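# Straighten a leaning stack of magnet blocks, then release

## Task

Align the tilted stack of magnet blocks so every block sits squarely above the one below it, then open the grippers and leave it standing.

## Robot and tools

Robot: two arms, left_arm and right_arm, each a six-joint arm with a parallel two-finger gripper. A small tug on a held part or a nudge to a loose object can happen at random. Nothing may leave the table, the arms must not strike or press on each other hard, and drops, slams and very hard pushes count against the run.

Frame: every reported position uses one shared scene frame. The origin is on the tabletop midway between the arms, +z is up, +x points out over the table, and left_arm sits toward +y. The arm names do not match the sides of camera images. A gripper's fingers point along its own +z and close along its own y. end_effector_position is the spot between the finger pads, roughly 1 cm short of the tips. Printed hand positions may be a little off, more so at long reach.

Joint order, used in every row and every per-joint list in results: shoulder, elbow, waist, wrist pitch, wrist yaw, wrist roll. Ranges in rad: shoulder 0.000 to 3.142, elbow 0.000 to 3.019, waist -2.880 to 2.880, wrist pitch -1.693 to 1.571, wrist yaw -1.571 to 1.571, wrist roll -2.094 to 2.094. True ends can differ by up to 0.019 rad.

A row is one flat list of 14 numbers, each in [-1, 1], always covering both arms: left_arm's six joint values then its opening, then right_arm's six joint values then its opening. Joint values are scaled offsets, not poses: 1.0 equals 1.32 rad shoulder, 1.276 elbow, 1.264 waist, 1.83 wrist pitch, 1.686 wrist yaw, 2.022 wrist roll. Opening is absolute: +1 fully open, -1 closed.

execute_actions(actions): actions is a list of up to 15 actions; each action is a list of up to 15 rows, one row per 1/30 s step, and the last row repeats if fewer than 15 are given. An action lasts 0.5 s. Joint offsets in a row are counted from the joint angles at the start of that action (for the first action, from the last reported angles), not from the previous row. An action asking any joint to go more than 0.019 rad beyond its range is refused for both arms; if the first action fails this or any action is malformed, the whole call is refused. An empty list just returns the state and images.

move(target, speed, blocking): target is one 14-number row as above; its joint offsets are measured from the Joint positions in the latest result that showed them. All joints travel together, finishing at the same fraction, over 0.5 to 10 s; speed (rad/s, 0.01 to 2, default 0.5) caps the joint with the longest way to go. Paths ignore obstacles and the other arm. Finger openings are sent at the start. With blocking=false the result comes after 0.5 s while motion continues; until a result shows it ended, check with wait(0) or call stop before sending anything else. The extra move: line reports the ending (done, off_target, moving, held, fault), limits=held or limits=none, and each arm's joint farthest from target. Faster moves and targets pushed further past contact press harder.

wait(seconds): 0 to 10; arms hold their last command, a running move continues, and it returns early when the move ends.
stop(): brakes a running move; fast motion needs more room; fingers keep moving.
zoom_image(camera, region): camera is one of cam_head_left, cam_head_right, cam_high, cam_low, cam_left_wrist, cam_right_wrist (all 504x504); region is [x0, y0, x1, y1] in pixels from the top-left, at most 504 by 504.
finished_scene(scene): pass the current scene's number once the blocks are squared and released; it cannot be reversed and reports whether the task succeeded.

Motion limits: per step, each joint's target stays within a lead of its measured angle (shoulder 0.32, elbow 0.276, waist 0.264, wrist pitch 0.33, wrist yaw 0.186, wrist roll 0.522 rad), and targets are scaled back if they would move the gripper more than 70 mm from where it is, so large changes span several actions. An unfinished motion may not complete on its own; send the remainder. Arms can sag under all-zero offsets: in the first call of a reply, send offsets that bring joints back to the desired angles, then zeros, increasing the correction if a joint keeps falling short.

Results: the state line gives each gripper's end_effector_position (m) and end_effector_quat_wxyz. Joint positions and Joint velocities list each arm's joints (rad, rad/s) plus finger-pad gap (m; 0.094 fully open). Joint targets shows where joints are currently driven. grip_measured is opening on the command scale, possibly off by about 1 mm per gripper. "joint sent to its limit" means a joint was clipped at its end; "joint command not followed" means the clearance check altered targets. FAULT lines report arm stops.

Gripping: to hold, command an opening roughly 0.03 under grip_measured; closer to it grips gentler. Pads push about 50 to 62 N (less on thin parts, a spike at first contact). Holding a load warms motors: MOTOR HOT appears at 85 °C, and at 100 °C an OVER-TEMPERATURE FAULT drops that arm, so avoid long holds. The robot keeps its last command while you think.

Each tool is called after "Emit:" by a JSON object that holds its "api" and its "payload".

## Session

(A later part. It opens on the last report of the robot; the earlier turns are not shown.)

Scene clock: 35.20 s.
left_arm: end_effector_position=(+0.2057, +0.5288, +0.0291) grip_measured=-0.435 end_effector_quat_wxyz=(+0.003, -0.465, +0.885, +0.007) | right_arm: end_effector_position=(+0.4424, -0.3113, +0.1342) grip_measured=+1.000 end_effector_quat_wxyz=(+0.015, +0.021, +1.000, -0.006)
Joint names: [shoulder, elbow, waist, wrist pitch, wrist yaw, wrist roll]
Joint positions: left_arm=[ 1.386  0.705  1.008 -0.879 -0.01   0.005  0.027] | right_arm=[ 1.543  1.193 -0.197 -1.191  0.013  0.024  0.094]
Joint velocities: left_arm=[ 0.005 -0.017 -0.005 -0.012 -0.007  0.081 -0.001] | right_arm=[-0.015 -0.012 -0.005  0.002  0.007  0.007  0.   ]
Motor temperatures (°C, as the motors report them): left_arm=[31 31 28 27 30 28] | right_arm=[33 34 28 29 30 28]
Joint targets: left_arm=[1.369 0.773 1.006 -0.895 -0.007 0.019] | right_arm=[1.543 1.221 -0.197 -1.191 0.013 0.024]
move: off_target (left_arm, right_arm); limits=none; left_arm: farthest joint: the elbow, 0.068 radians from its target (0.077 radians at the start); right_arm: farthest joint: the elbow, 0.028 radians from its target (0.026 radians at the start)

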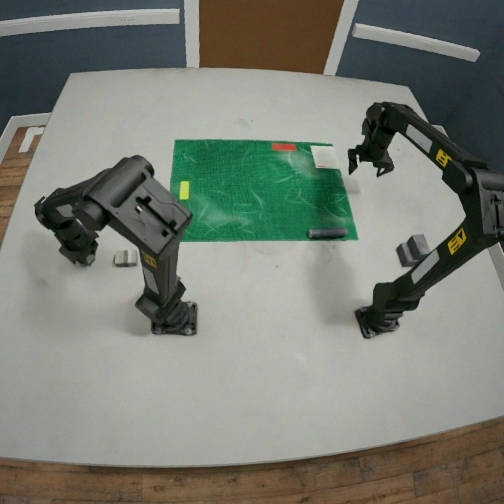

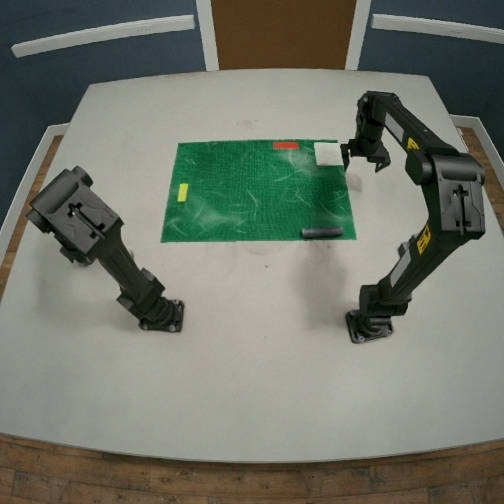

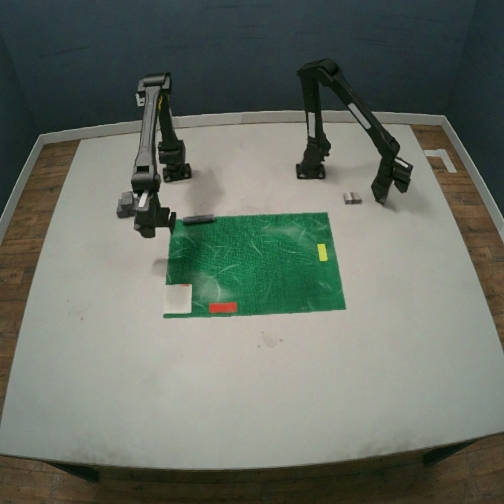

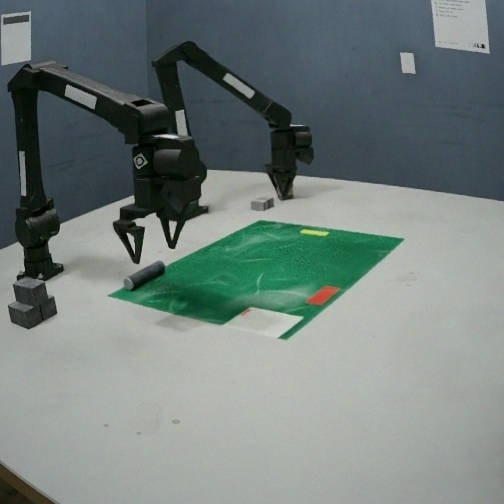

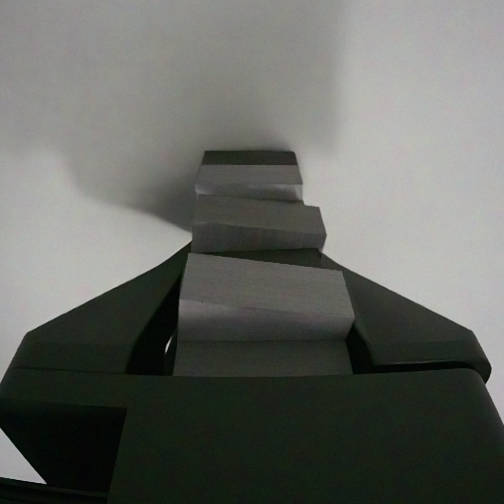

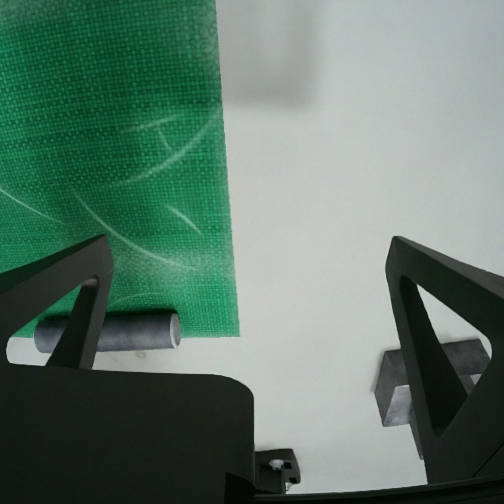

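Emit:
{"api": "move", "payload": {"target": [0,-0.01,0,0.005,0,0,-0.6,0,0.022,0,0,0,0,1], "speed": 0.06}}

Emit:
{"api": "move", "payload": {"target": [0,0.012,0,0,0,0,-0.1,0,0.022,0,0,0,0,1]}}

Emit:
{"api": "move", "payload": {"target": [-0.034,0.035,0,-0.03,0,0,-0.1,0,0.022,0,0,0,0,1], "speed": 0.1}}

Scene clock: 37.30 s.
left_arm: end_effector_position=(+0.2035, +0.5257, +0.0261) grip_measured=-0.435 end_effector_quat_wxyz=(-0.002, -0.465, +0.885, +0.005) | right_arm: end_effector_position=(+0.4424, -0.3113, +0.1342) grip_measured=+1.000 end_effector_quat_wxyz=(+0.015, +0.021, +1.000, -0.006)
Joint names: [shoulder, elbow, waist, wrist pitch, wrist yaw, wrist roll]
Joint positions: left_arm=[ 1.389  0.698  1.008 -0.878 -0.01   0.005  0.027] | right_arm=[ 1.543  1.193 -0.197 -1.191  0.013  0.024  0.094]
Joint velocities: left_arm=[ 0.005 -0.007 -0.015 -0.002  0.022 -0.022  0.   ] | right_arm=[-0.005 -0.012 -0.015 -0.007 -0.11  -0.051  0.   ]
Motor temperatures (°C, as the motors report them): left_arm=[31 31 28 27 30 28] | right_arm=[33 34 28 29 30 28]
Joint targets: left_arm=[1.386 0.693 1.008 -0.869 -0.010 0.005] | right_arm=[1.543 1.221 -0.197 -1.191 0.013 0.024]
move: off_target (right_arm); limits=none; left_arm: farthest joint: the wrist pitch, 0.009 radians from its target (0.009 radians at the start); right_arm: farthest joint: the elbow, 0.028 radians from its target (0.028 radians at the start)

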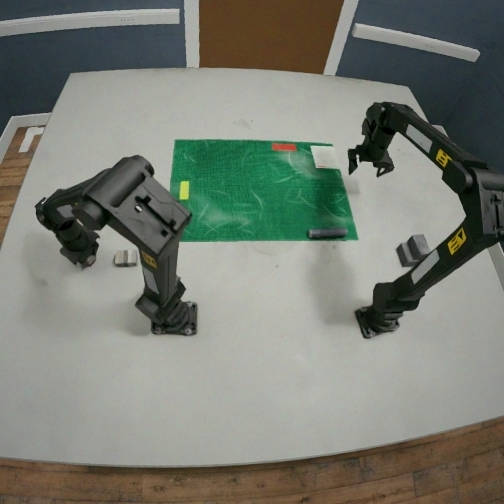

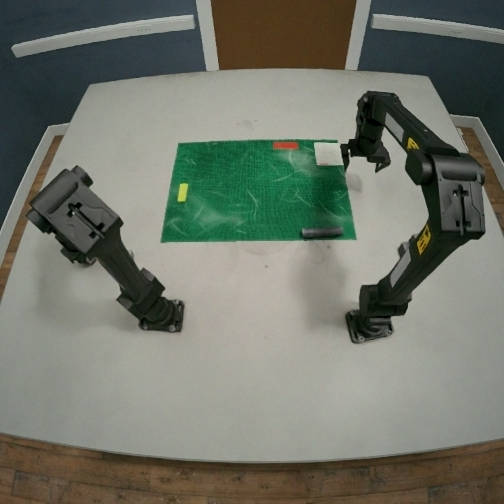

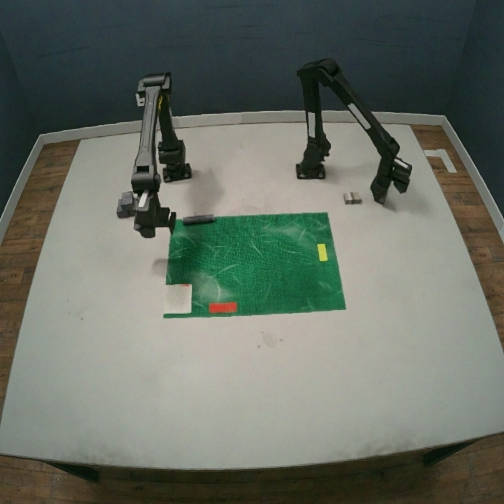

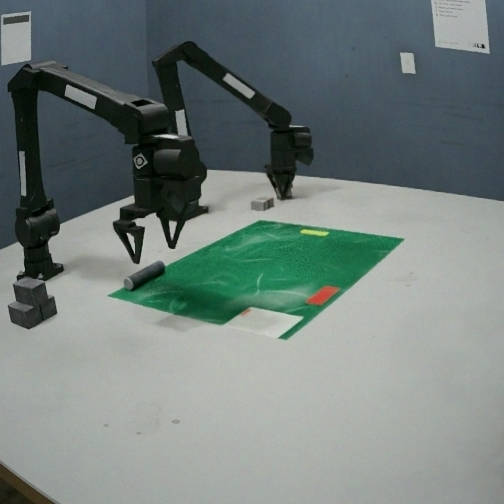

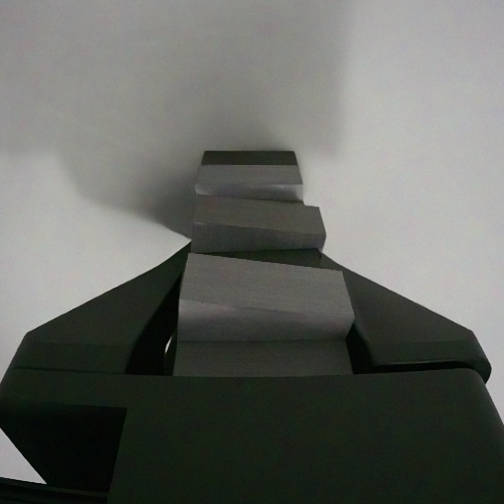

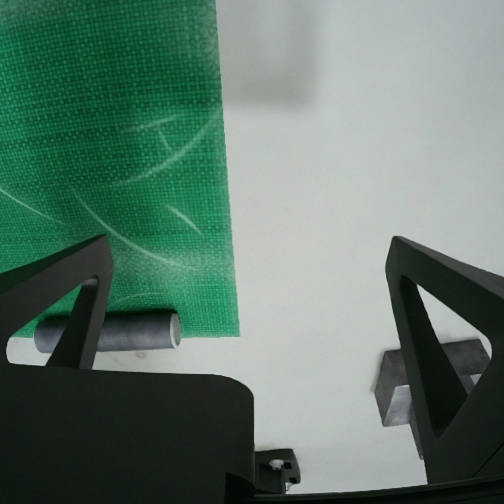

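Scene clock: 38.00 s.
left_arm: end_effector_position=(+0.2036, +0.5257, +0.0261) grip_measured=-0.102 end_effector_quat_wxyz=(-0.001, -0.465, +0.885, +0.005) | right_arm: end_effector_position=(+0.4424, -0.3113, +0.1342) grip_measured=+1.000 end_effector_quat_wxyz=(+0.015, +0.021, +1.000, -0.006)
Joint names: [shoulder, elbow, waist, wrist pitch, wrist yaw, wrist roll]
Joint positions: left_arm=[ 1.389  0.698  1.008 -0.878 -0.009  0.005  0.042] | right_arm=[ 1.543  1.193 -0.197 -1.191  0.013  0.024  0.094]
Joint velocities: left_arm=[-0.005 -0.007  0.005 -0.002 -0.051  0.066 -0.001] | right_arm=[ 0.005 -0.002 -0.005  0.002  0.007 -0.007  0.   ]
Motor temperatures (°C, as the motors report them): left_arm=[31 31 28 27 30 28] | right_arm=[33 34 28 29 30 28]
Joint targets: left_arm=[1.389 0.713 1.008 -0.878 -0.010 0.005] | right_arm=[1.543 1.221 -0.197 -1.191 0.013 0.024]
move: off_target (right_arm); limits=none; left_arm: farthest joint: the elbow, 0.015 radians from its target (0.015 radians at the start); right_arm: farthest joint: the elbow, 0.028 radians from its target (0.028 radians at the start)

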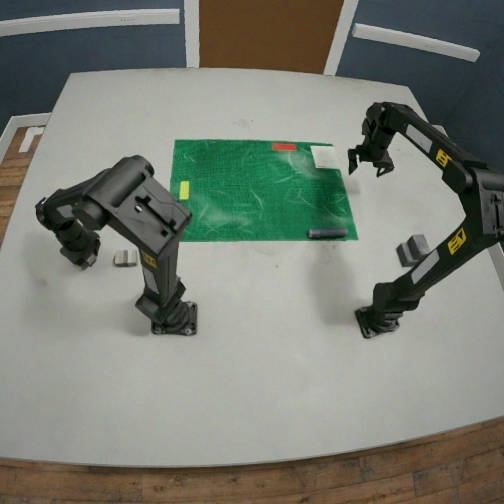

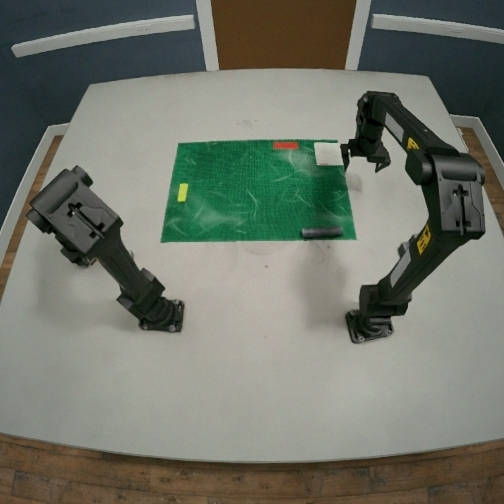

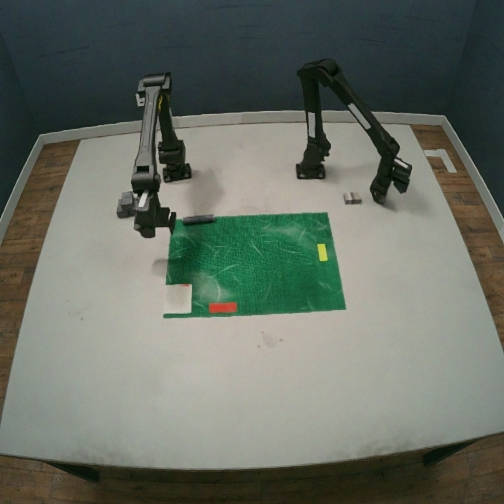

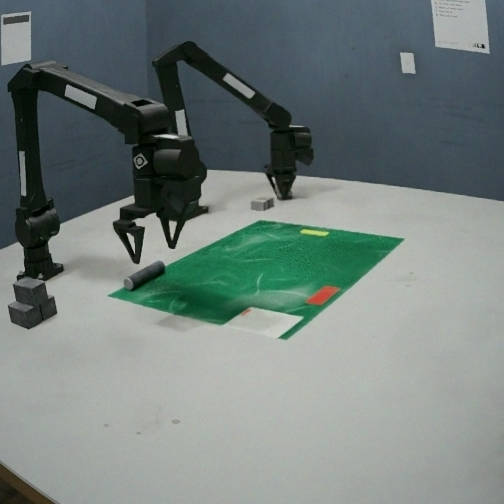

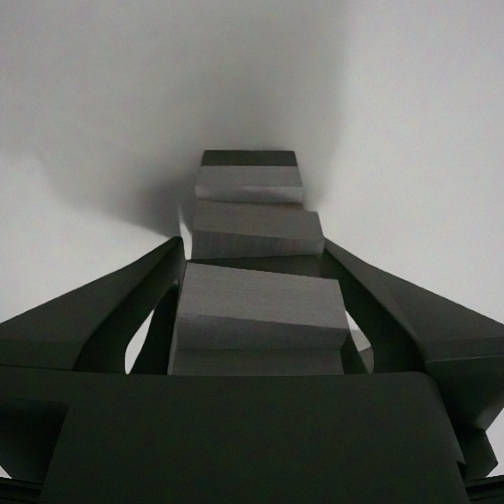

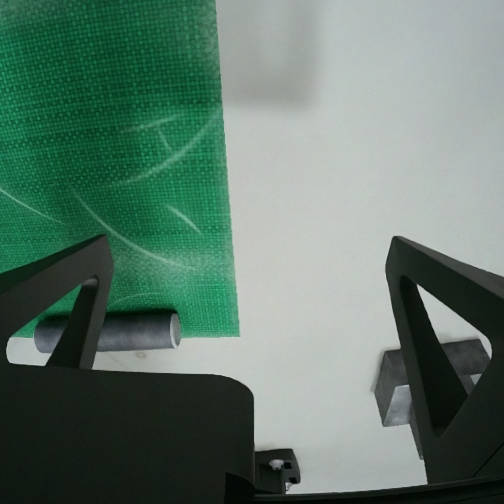

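Scene clock: 38.97 s.
left_arm: end_effector_position=(+0.2008, +0.5216, +0.0360) grip_measured=-0.102 end_effector_quat_wxyz=(-0.003, -0.465, +0.885, +0.004) | right_arm: end_effector_position=(+0.4424, -0.3113, +0.1342) grip_measured=+1.000 end_effector_quat_wxyz=(+0.015, +0.021, +1.000, -0.006)
Joint names: [shoulder, elbow, waist, wrist pitch, wrist yaw, wrist roll]
Joint positions: left_arm=[ 1.358  0.701  1.008 -0.917 -0.009  0.005  0.042] | right_arm=[ 1.543  1.193 -0.197 -1.191  0.013  0.024  0.094]
Joint velocities: left_arm=[ 0.005  0.002 -0.005 -0.012  0.051  0.022  0.   ] | right_arm=[-0.005  0.007  0.005  0.007  0.022  0.037  0.   ]
Motor temperatures (°C, as the motors report them): left_arm=[31 31 28 27 30 28] | right_arm=[33 34 28 29 30 28]
Joint targets: left_arm=[1.344 0.743 1.008 -0.933 -0.009 0.005] | right_arm=[1.543 1.221 -0.197 -1.191 0.013 0.024]
move: off_target (left_arm, right_arm); limits=none; left_arm: farthest joint: the elbow, 0.041 radians from its target (0.045 radians at the start); right_arm: farthest joint: the elbow, 0.028 radians from its target (0.028 radians at the start)

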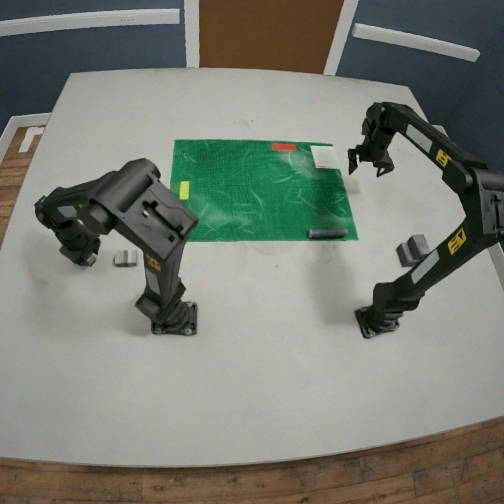

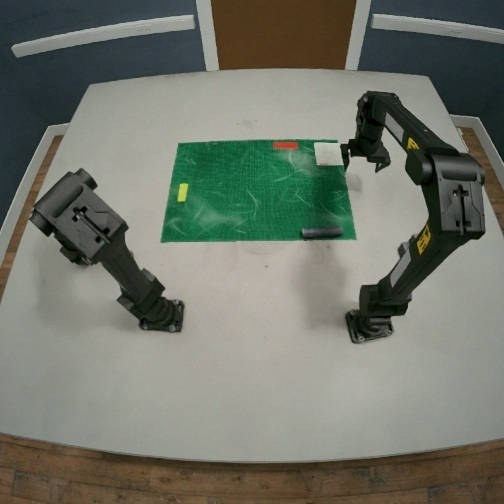

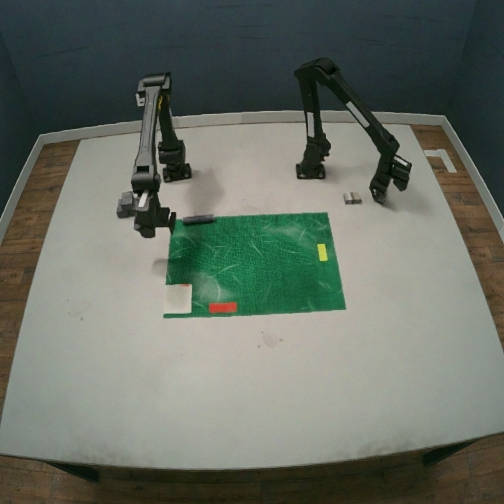

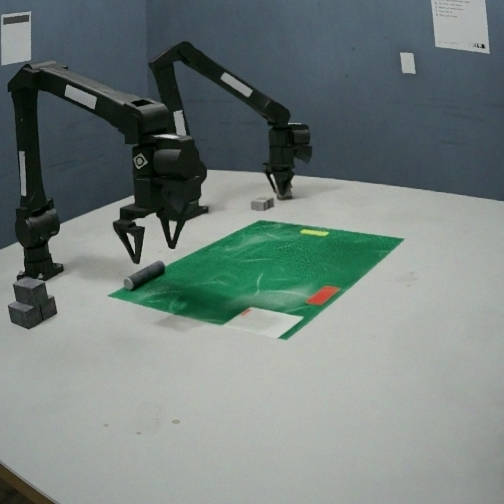

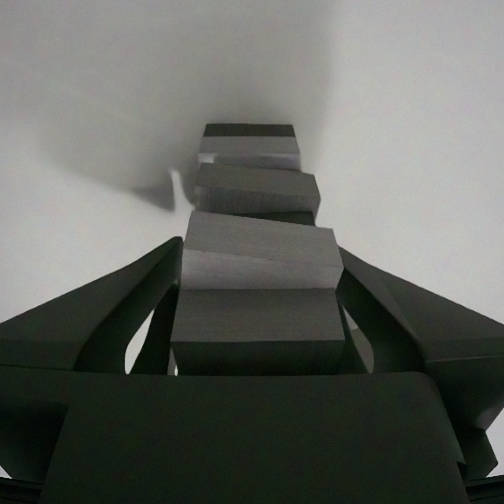

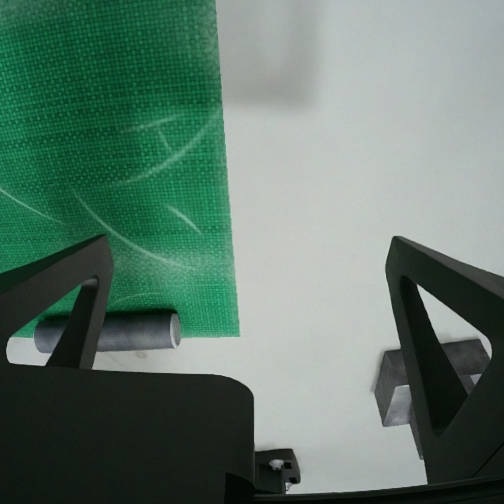

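Emit:
{"api": "execute_actions", "payload": {"actions": [[[0,0.045,0,-0.014,0,0,-0.1,0,0.022,0,0,0,0,1]],[[0,0.02,0,0,0,0,-0.6,0,0.022,0,0,0,0,1]],[[0,0.02,0,0,0,0,-0.6,0,0.022,0,0,0,0,1]]]}}

Emit:
{"api": "execute_actions", "payload": {"actions": [[[0,0.02,0,0,0,0,-0.15,0,0.022,0,0,0,0,1]],[[-0.027,0.045,0,-0.027,0,0,-0.15,0,0.022,0,0,0,0,1]],[[0,0.02,0,0,0,0,-0.6,0,0.022,0,0,0,0,1]],[[0,0.02,0,0,0,0,-0.6,0,0.022,0,0,0,0,1]]]}}

Scene clock: 41.47 s.
left_arm: end_effector_position=(+0.2044, +0.5269, +0.0413) grip_measured=-0.440 end_effector_quat_wxyz=(+0.000, -0.465, +0.885, +0.006) | right_arm: end_effector_position=(+0.4424, -0.3113, +0.1342) grip_measured=+1.000 end_effector_quat_wxyz=(+0.015, +0.021, +1.000, -0.006)
Joint names: [shoulder, elbow, waist, wrist pitch, wrist yaw, wrist roll]
Joint positions: left_arm=[ 1.358  0.719  1.008 -0.926 -0.01   0.005  0.026] | right_arm=[ 1.543  1.193 -0.197 -1.191  0.013  0.024  0.094]
Joint velocities: left_arm=[-0.005  0.007 -0.005 -0.012  0.066  0.051  0.001] | right_arm=[-0.005 -0.002  0.015 -0.002  0.051  0.051  0.   ]
Motor temperatures (°C, as the motors report them): left_arm=[31 31 28 27 30 27] | right_arm=[33 34 28 29 30 28]
Joint targets: left_arm=[1.358 0.745 1.008 -0.926 -0.010 0.005] | right_arm=[1.543 1.221 -0.197 -1.191 0.013 0.024]

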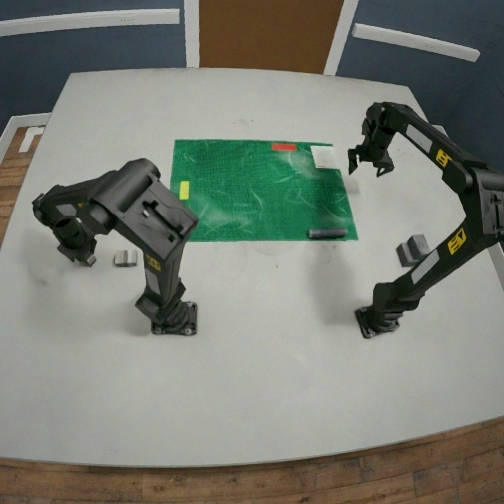

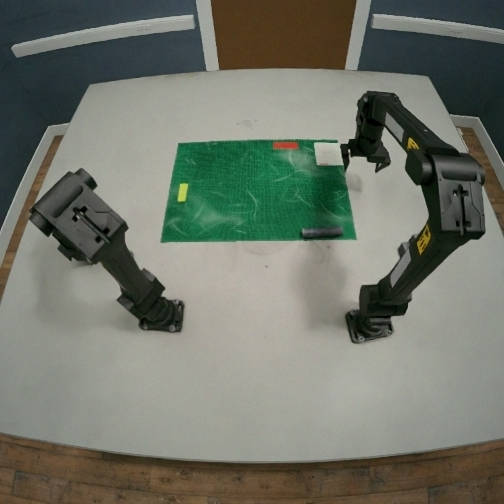

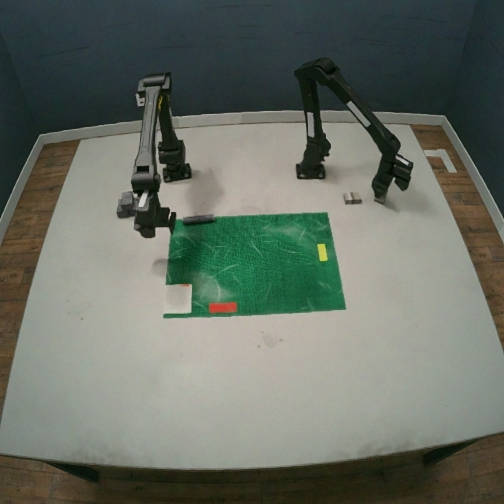

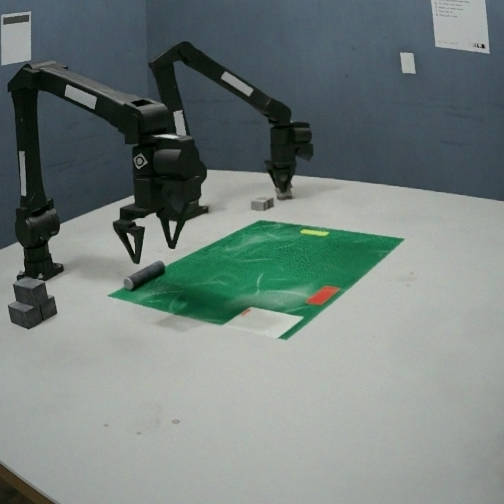

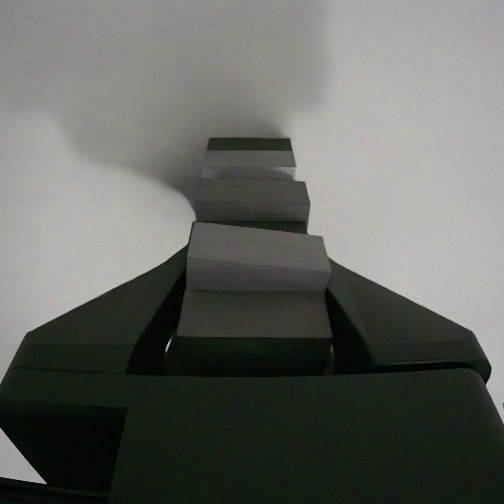

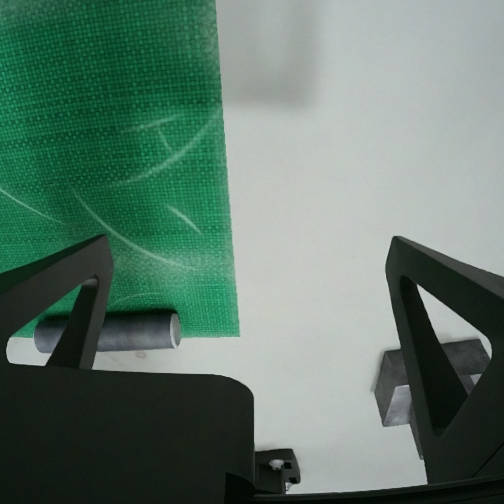

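Scene clock: 43.47 s.
left_arm: end_effector_position=(+0.2056, +0.5286, +0.0538) grip_measured=-0.441 end_effector_quat_wxyz=(+0.004, -0.465, +0.885, +0.008) | right_arm: end_effector_position=(+0.4424, -0.3113, +0.1342) grip_measured=+1.000 end_effector_quat_wxyz=(+0.015, +0.021, +1.000, -0.006)
Joint names: [shoulder, elbow, waist, wrist pitch, wrist yaw, wrist roll]
Joint positions: left_arm=[ 1.334  0.736  1.008 -0.958 -0.009  0.005  0.026] | right_arm=[ 1.543  1.193 -0.197 -1.191  0.013  0.024  0.094]
Joint velocities: left_arm=[-0.015  0.007 -0.005  0.002 -0.037 -0.051  0.   ] | right_arm=[ 0.005  0.002  0.005 -0.007 -0.11   0.051  0.   ]
Motor temperatures (°C, as the motors report them): left_arm=[31 31 28 27 30 27] | right_arm=[33 35 28 29 30 28]
Joint targets: left_arm=[1.334 0.762 1.008 -0.958 -0.009 0.005] | right_arm=[1.543 1.221 -0.197 -1.191 0.013 0.024]

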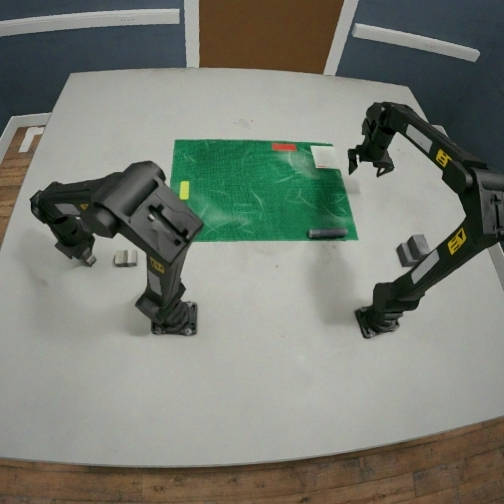

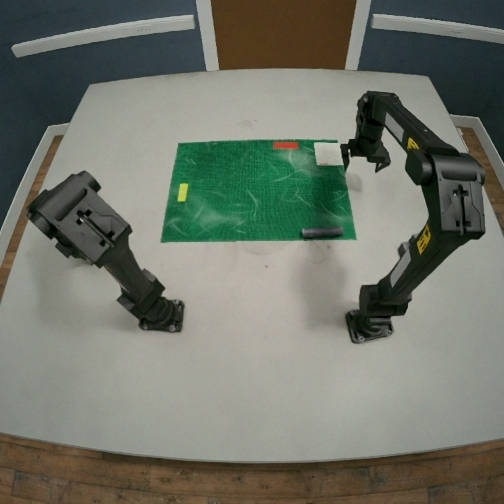

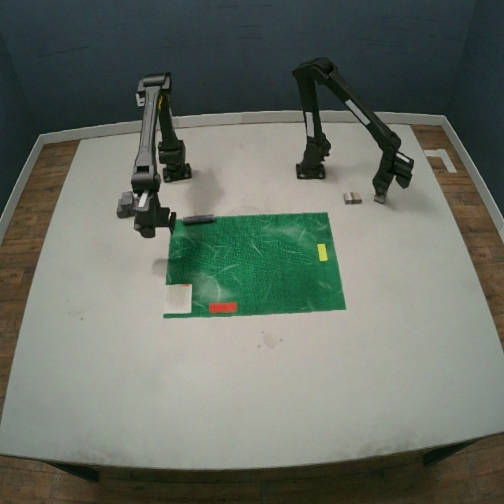

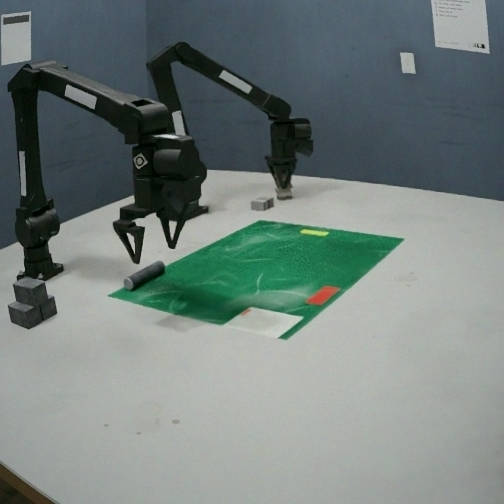

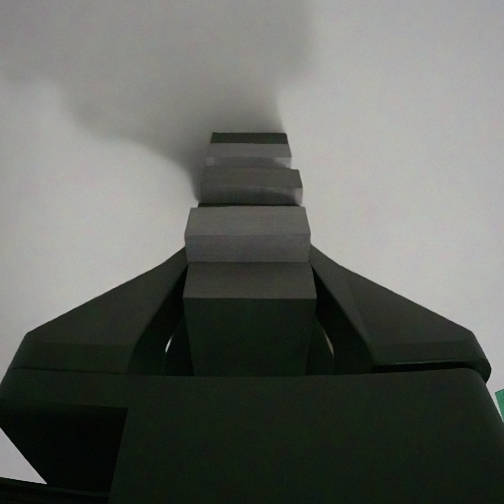

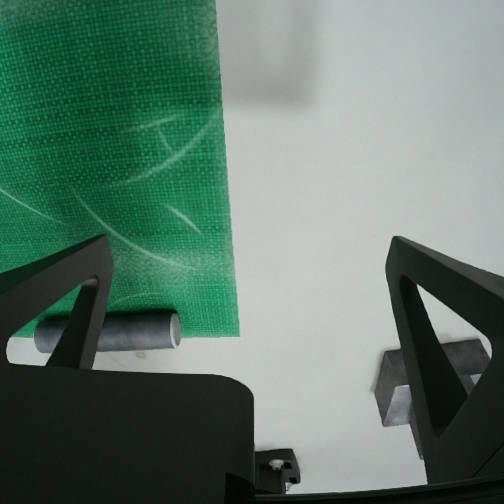

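Emit:
{"api": "execute_actions", "payload": {"actions": [[[0,0.02,0,0,0,0,-0.15,0,0.022,0,0,0,0,1]],[[-0.032,0.04,0,-0.034,0,0,-0.15,0,0.022,0,0,0,0,1]],[[0,0.02,0,0,0,0,-0.6,0,0.022,0,0,0,0,1]],[[0,0.02,0,0,0,0,-0.6,0,0.022,0,0,0,0,1]],[[0,0.02,0,0,0,0,0.0,0,0.022,0,0,0,0,1]]]}}

Emit:
{"api": "zoom_image", "payload": {"camera": "cam_low", "region": [240, 130, 330, 220]}}

Scene clock: 46.90 s.
left_arm: end_effector_position=(+0.2026, +0.5242, +0.0656) grip_measured=-0.002 end_effector_quat_wxyz=(+0.002, -0.465, +0.885, +0.006) | right_arm: end_effector_position=(+0.4424, -0.3113, +0.1342) grip_measured=+1.000 end_effector_quat_wxyz=(+0.015, +0.021, +1.000, -0.006)
Joint names: [shoulder, elbow, waist, wrist pitch, wrist yaw, wrist roll]
Joint positions: left_arm=[ 1.302  0.744  1.008 -1.004 -0.009  0.005  0.047] | right_arm=[ 1.543  1.193 -0.197 -1.191  0.013  0.024  0.094]
Joint velocities: left_arm=[ 0.005 -0.012 -0.005  0.017 -0.066 -0.037  0.001] | right_arm=[ 0.005  0.002  0.005 -0.007  0.051 -0.022  0.   ]
Motor temperatures (°C, as the motors report them): left_arm=[31 31 28 27 30 27] | right_arm=[33 35 28 29 30 28]
Joint targets: left_arm=[1.302 0.770 1.008 -1.004 -0.009 0.005] | right_arm=[1.543 1.221 -0.197 -1.191 0.013 0.024]

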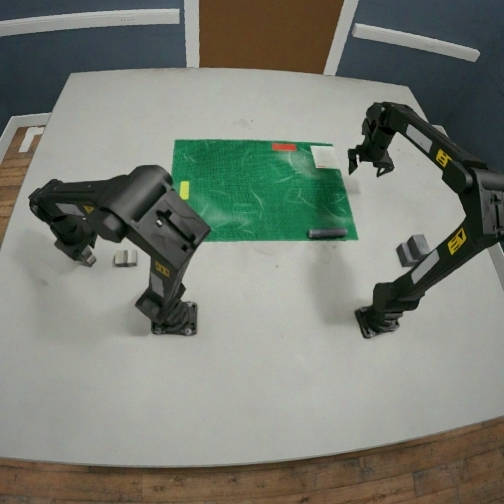

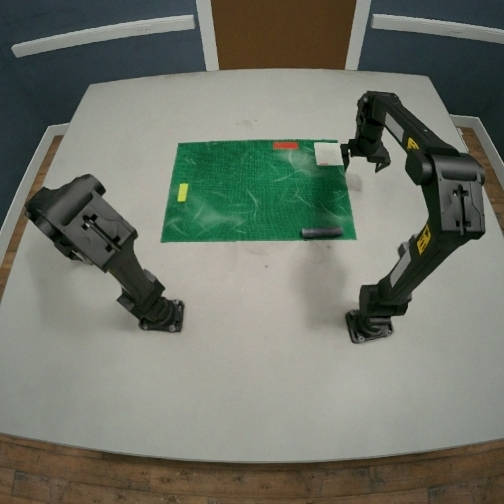

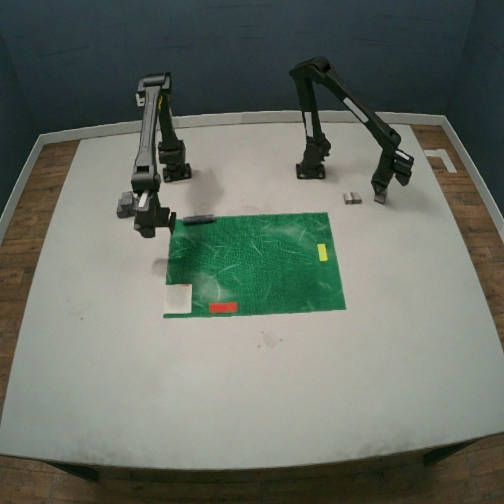

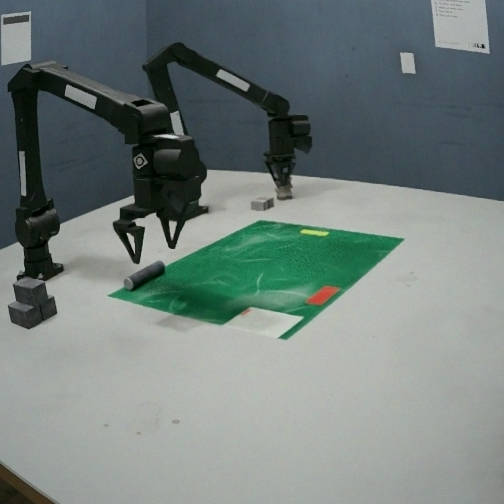

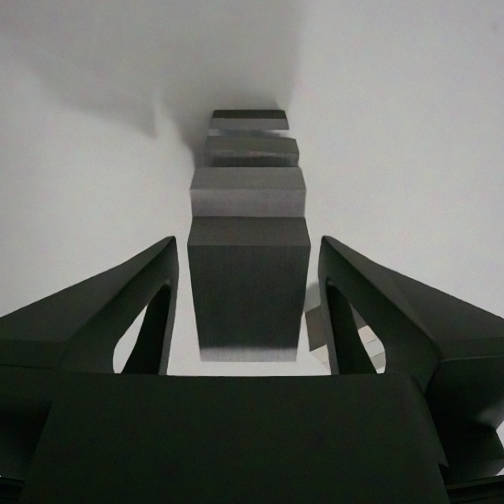

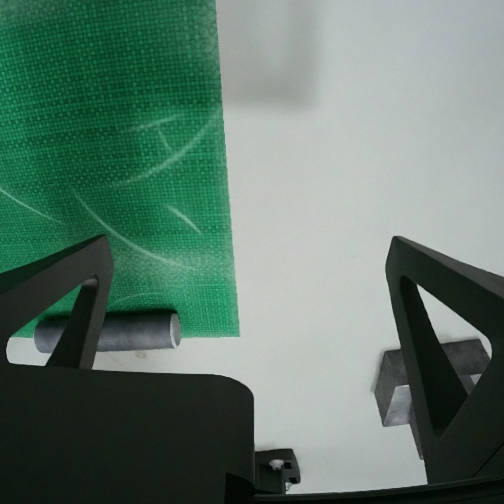

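Region (240, 130, 330, 220) of cam_low's 504x504 image, scaled by 5.600, with more detail than that image has.

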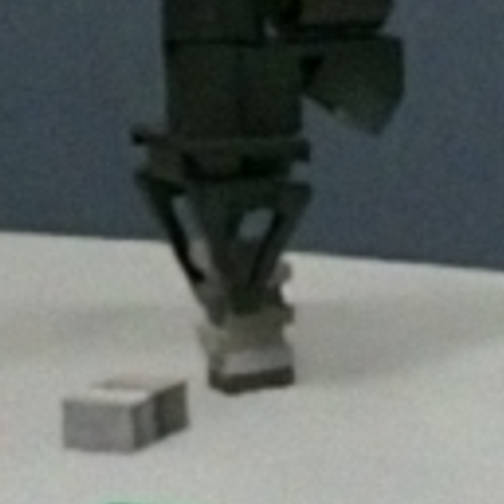

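Emit:
{"api": "move", "payload": {"target": [0.046,-0.024,0,0.05,0,0,0,0,0.022,0,0,0,0,1], "speed": 0.15}}

Emit:
{"api": "execute_actions", "payload": {"actions": [[[0,0.02,0,0,0,0,-0.55,0,0.022,0,0,0,0,1]],[[0,0.05,0,0,0,0,-0.55,0,0.022,0,0,0,0,1]],[[-0.01,0.075,0,-0.02,0,0,-0.55,0,0.022,0,0,0,0,1]],[[-0.01,0.075,0,-0.02,0,0,-0.55,0,0.022,0,0,0,0,1]]]}}

Scene clock: 52.40 s.
left_arm: end_effector_position=(+0.2024, +0.5240, +0.0407) grip_measured=-0.002 end_effector_quat_wxyz=(-0.002, -0.465, +0.885, +0.004) | right_arm: end_effector_position=(+0.4424, -0.3113, +0.1342) grip_measured=+1.000 end_effector_quat_wxyz=(+0.015, +0.021, +1.000, -0.006)
Joint names: [shoulder, elbow, waist, wrist pitch, wrist yaw, wrist roll]
Joint positions: left_arm=[ 1.354  0.713  1.008 -0.93  -0.009  0.005  0.047] | right_arm=[ 1.543  1.193 -0.197 -1.191  0.013  0.024  0.094]
Joint velocities: left_arm=[ 0.005 -0.012 -0.005  0.002 -0.022  0.007  0.   ] | right_arm=[-0.015  0.007 -0.024 -0.007  0.022 -0.037  0.   ]
Motor temperatures (°C, as the motors report them): left_arm=[31 31 28 27 30 27] | right_arm=[33 35 28 29 30 28]
Joint targets: left_arm=[1.363 0.714 1.008 -0.912 -0.009 0.005] | right_arm=[1.543 1.221 -0.197 -1.191 0.013 0.024]
move: off_target (right_arm); limits=none; left_arm: farthest joint: the wrist pitch, 0.018 radians from its target (0.091 radians at the start); right_arm: farthest joint: the elbow, 0.028 radians from its target (0.028 radians at the start)

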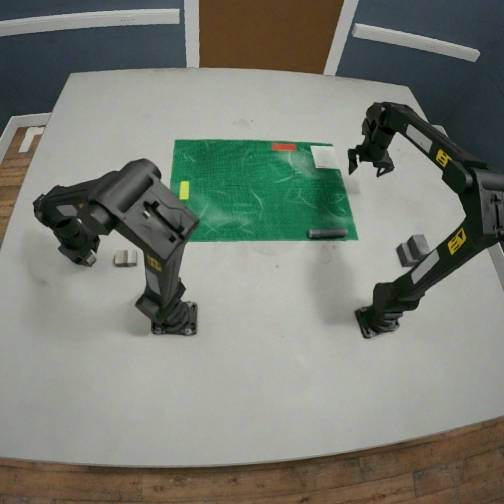

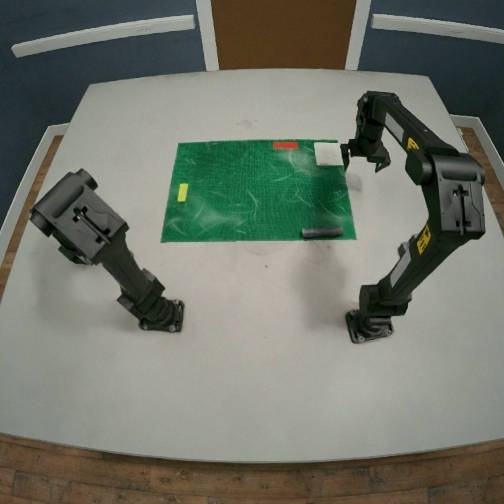

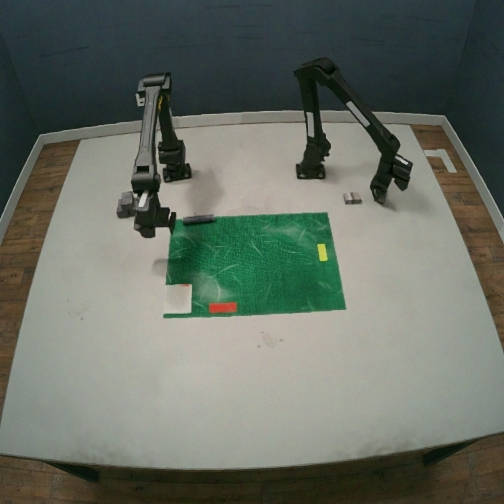

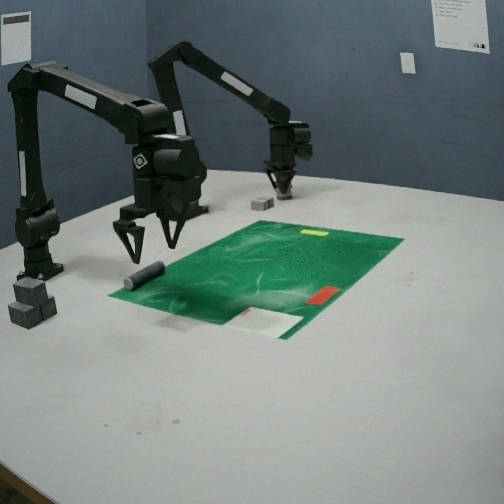

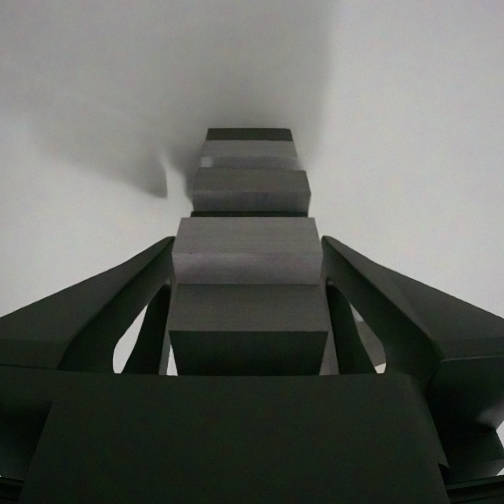

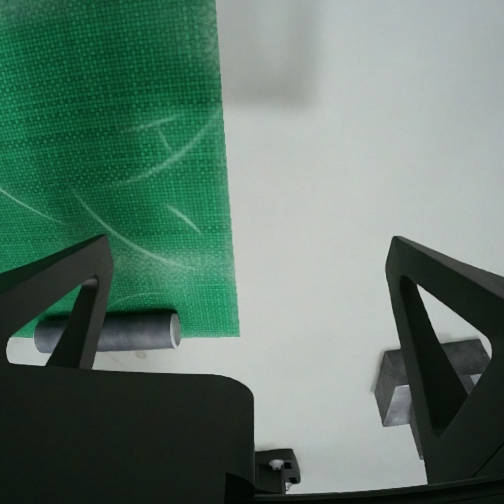

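Scene clock: 54.40 s.
left_arm: end_effector_position=(+0.2170, +0.5453, +0.0646) grip_measured=-0.438 end_effector_quat_wxyz=(+0.013, -0.465, +0.885, +0.012) | right_arm: end_effector_position=(+0.4424, -0.3113, +0.1342) grip_measured=+1.000 end_effector_quat_wxyz=(+0.015, +0.021, +1.000, -0.006)
Joint names: [shoulder, elbow, waist, wrist pitch, wrist yaw, wrist roll]
Joint positions: left_arm=[ 1.357  0.792  1.008 -0.972 -0.009  0.005  0.026] | right_arm=[ 1.543  1.193 -0.197 -1.191  0.013  0.024  0.094]
Joint velocities: left_arm=[-0.005 -0.002 -0.005 -0.007 -0.066 -0.022  0.002] | right_arm=[ 0.005 -0.012  0.005 -0.022  0.037 -0.022  0.   ]
Motor temperatures (°C, as the motors report them): left_arm=[31 31 28 27 30 27] | right_arm=[33 35 28 29 30 28]
Joint targets: left_arm=[1.343 0.850 1.008 -0.988 -0.009 0.005] | right_arm=[1.543 1.221 -0.197 -1.191 0.013 0.024]

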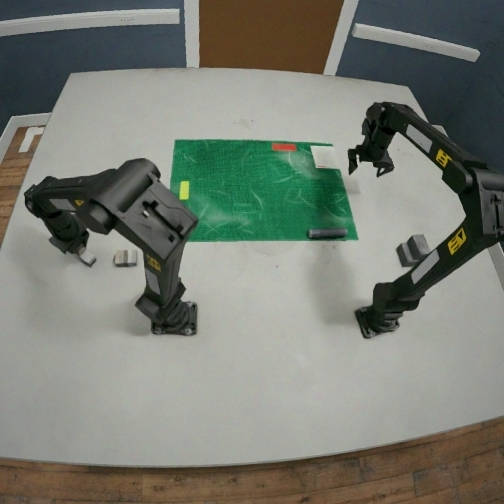

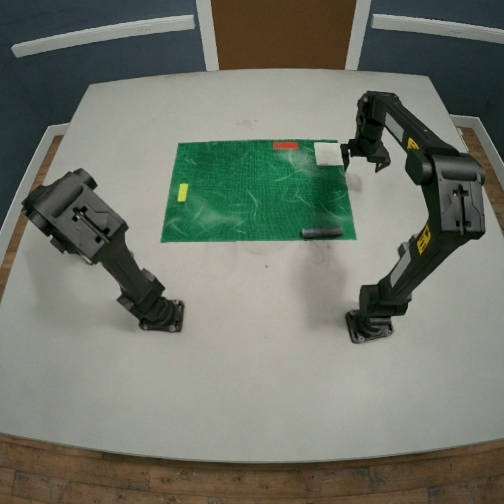

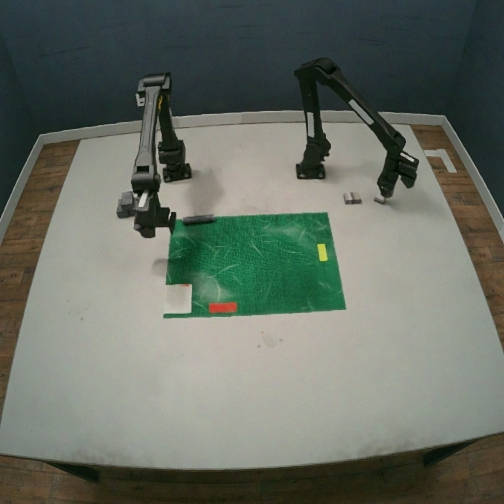

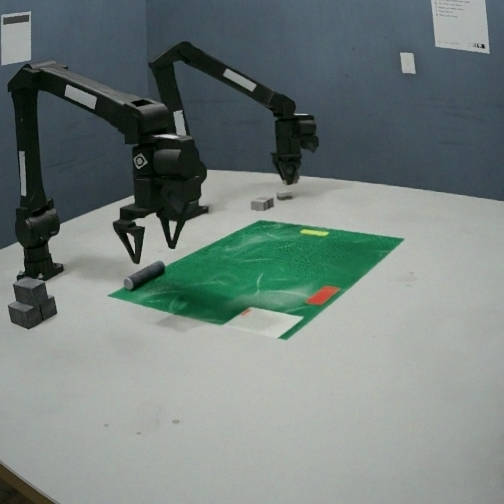

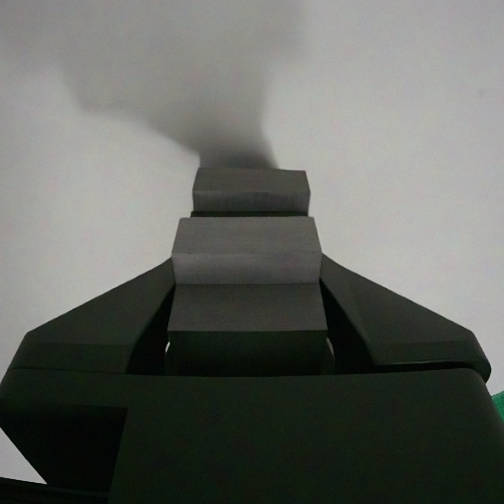

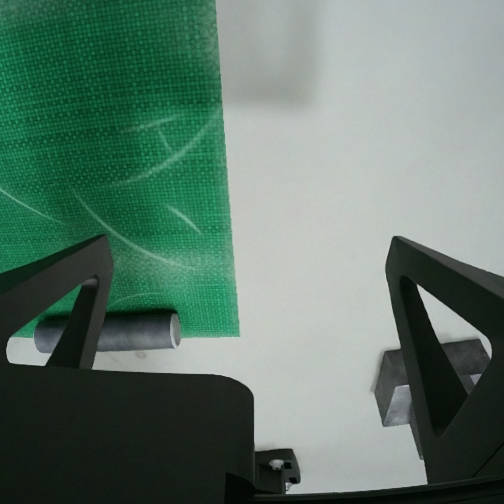

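The stack separated.

Emit:
{"api": "zoom_image", "payload": {"camera": "cam_low", "region": [250, 150, 320, 220]}}

Emit:
{"api": "zoom_image", "payload": {"camera": "cam_head_left", "region": [40, 220, 140, 280]}}

Region (250, 150, 320, 220) of cam_low's 504x504 image, scaled by 7.200, with more detail than that image has.

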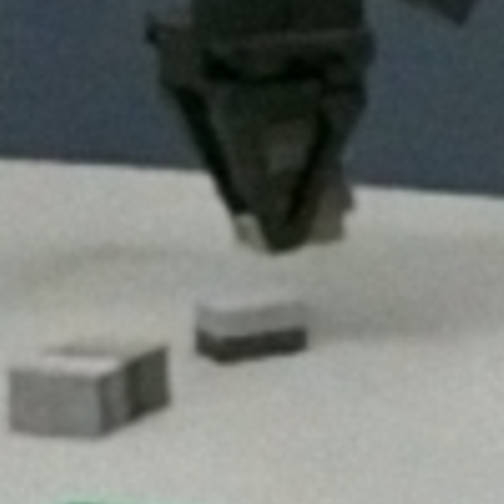

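Region (40, 220, 140, 280) of cam_head_left's 504x504 image, scaled by 5.040, with more detail than that image has; it fills the top 302 rows of this view, and the rest is white.

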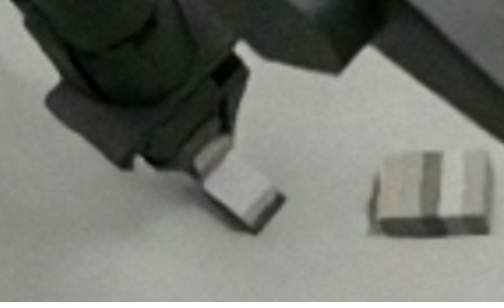

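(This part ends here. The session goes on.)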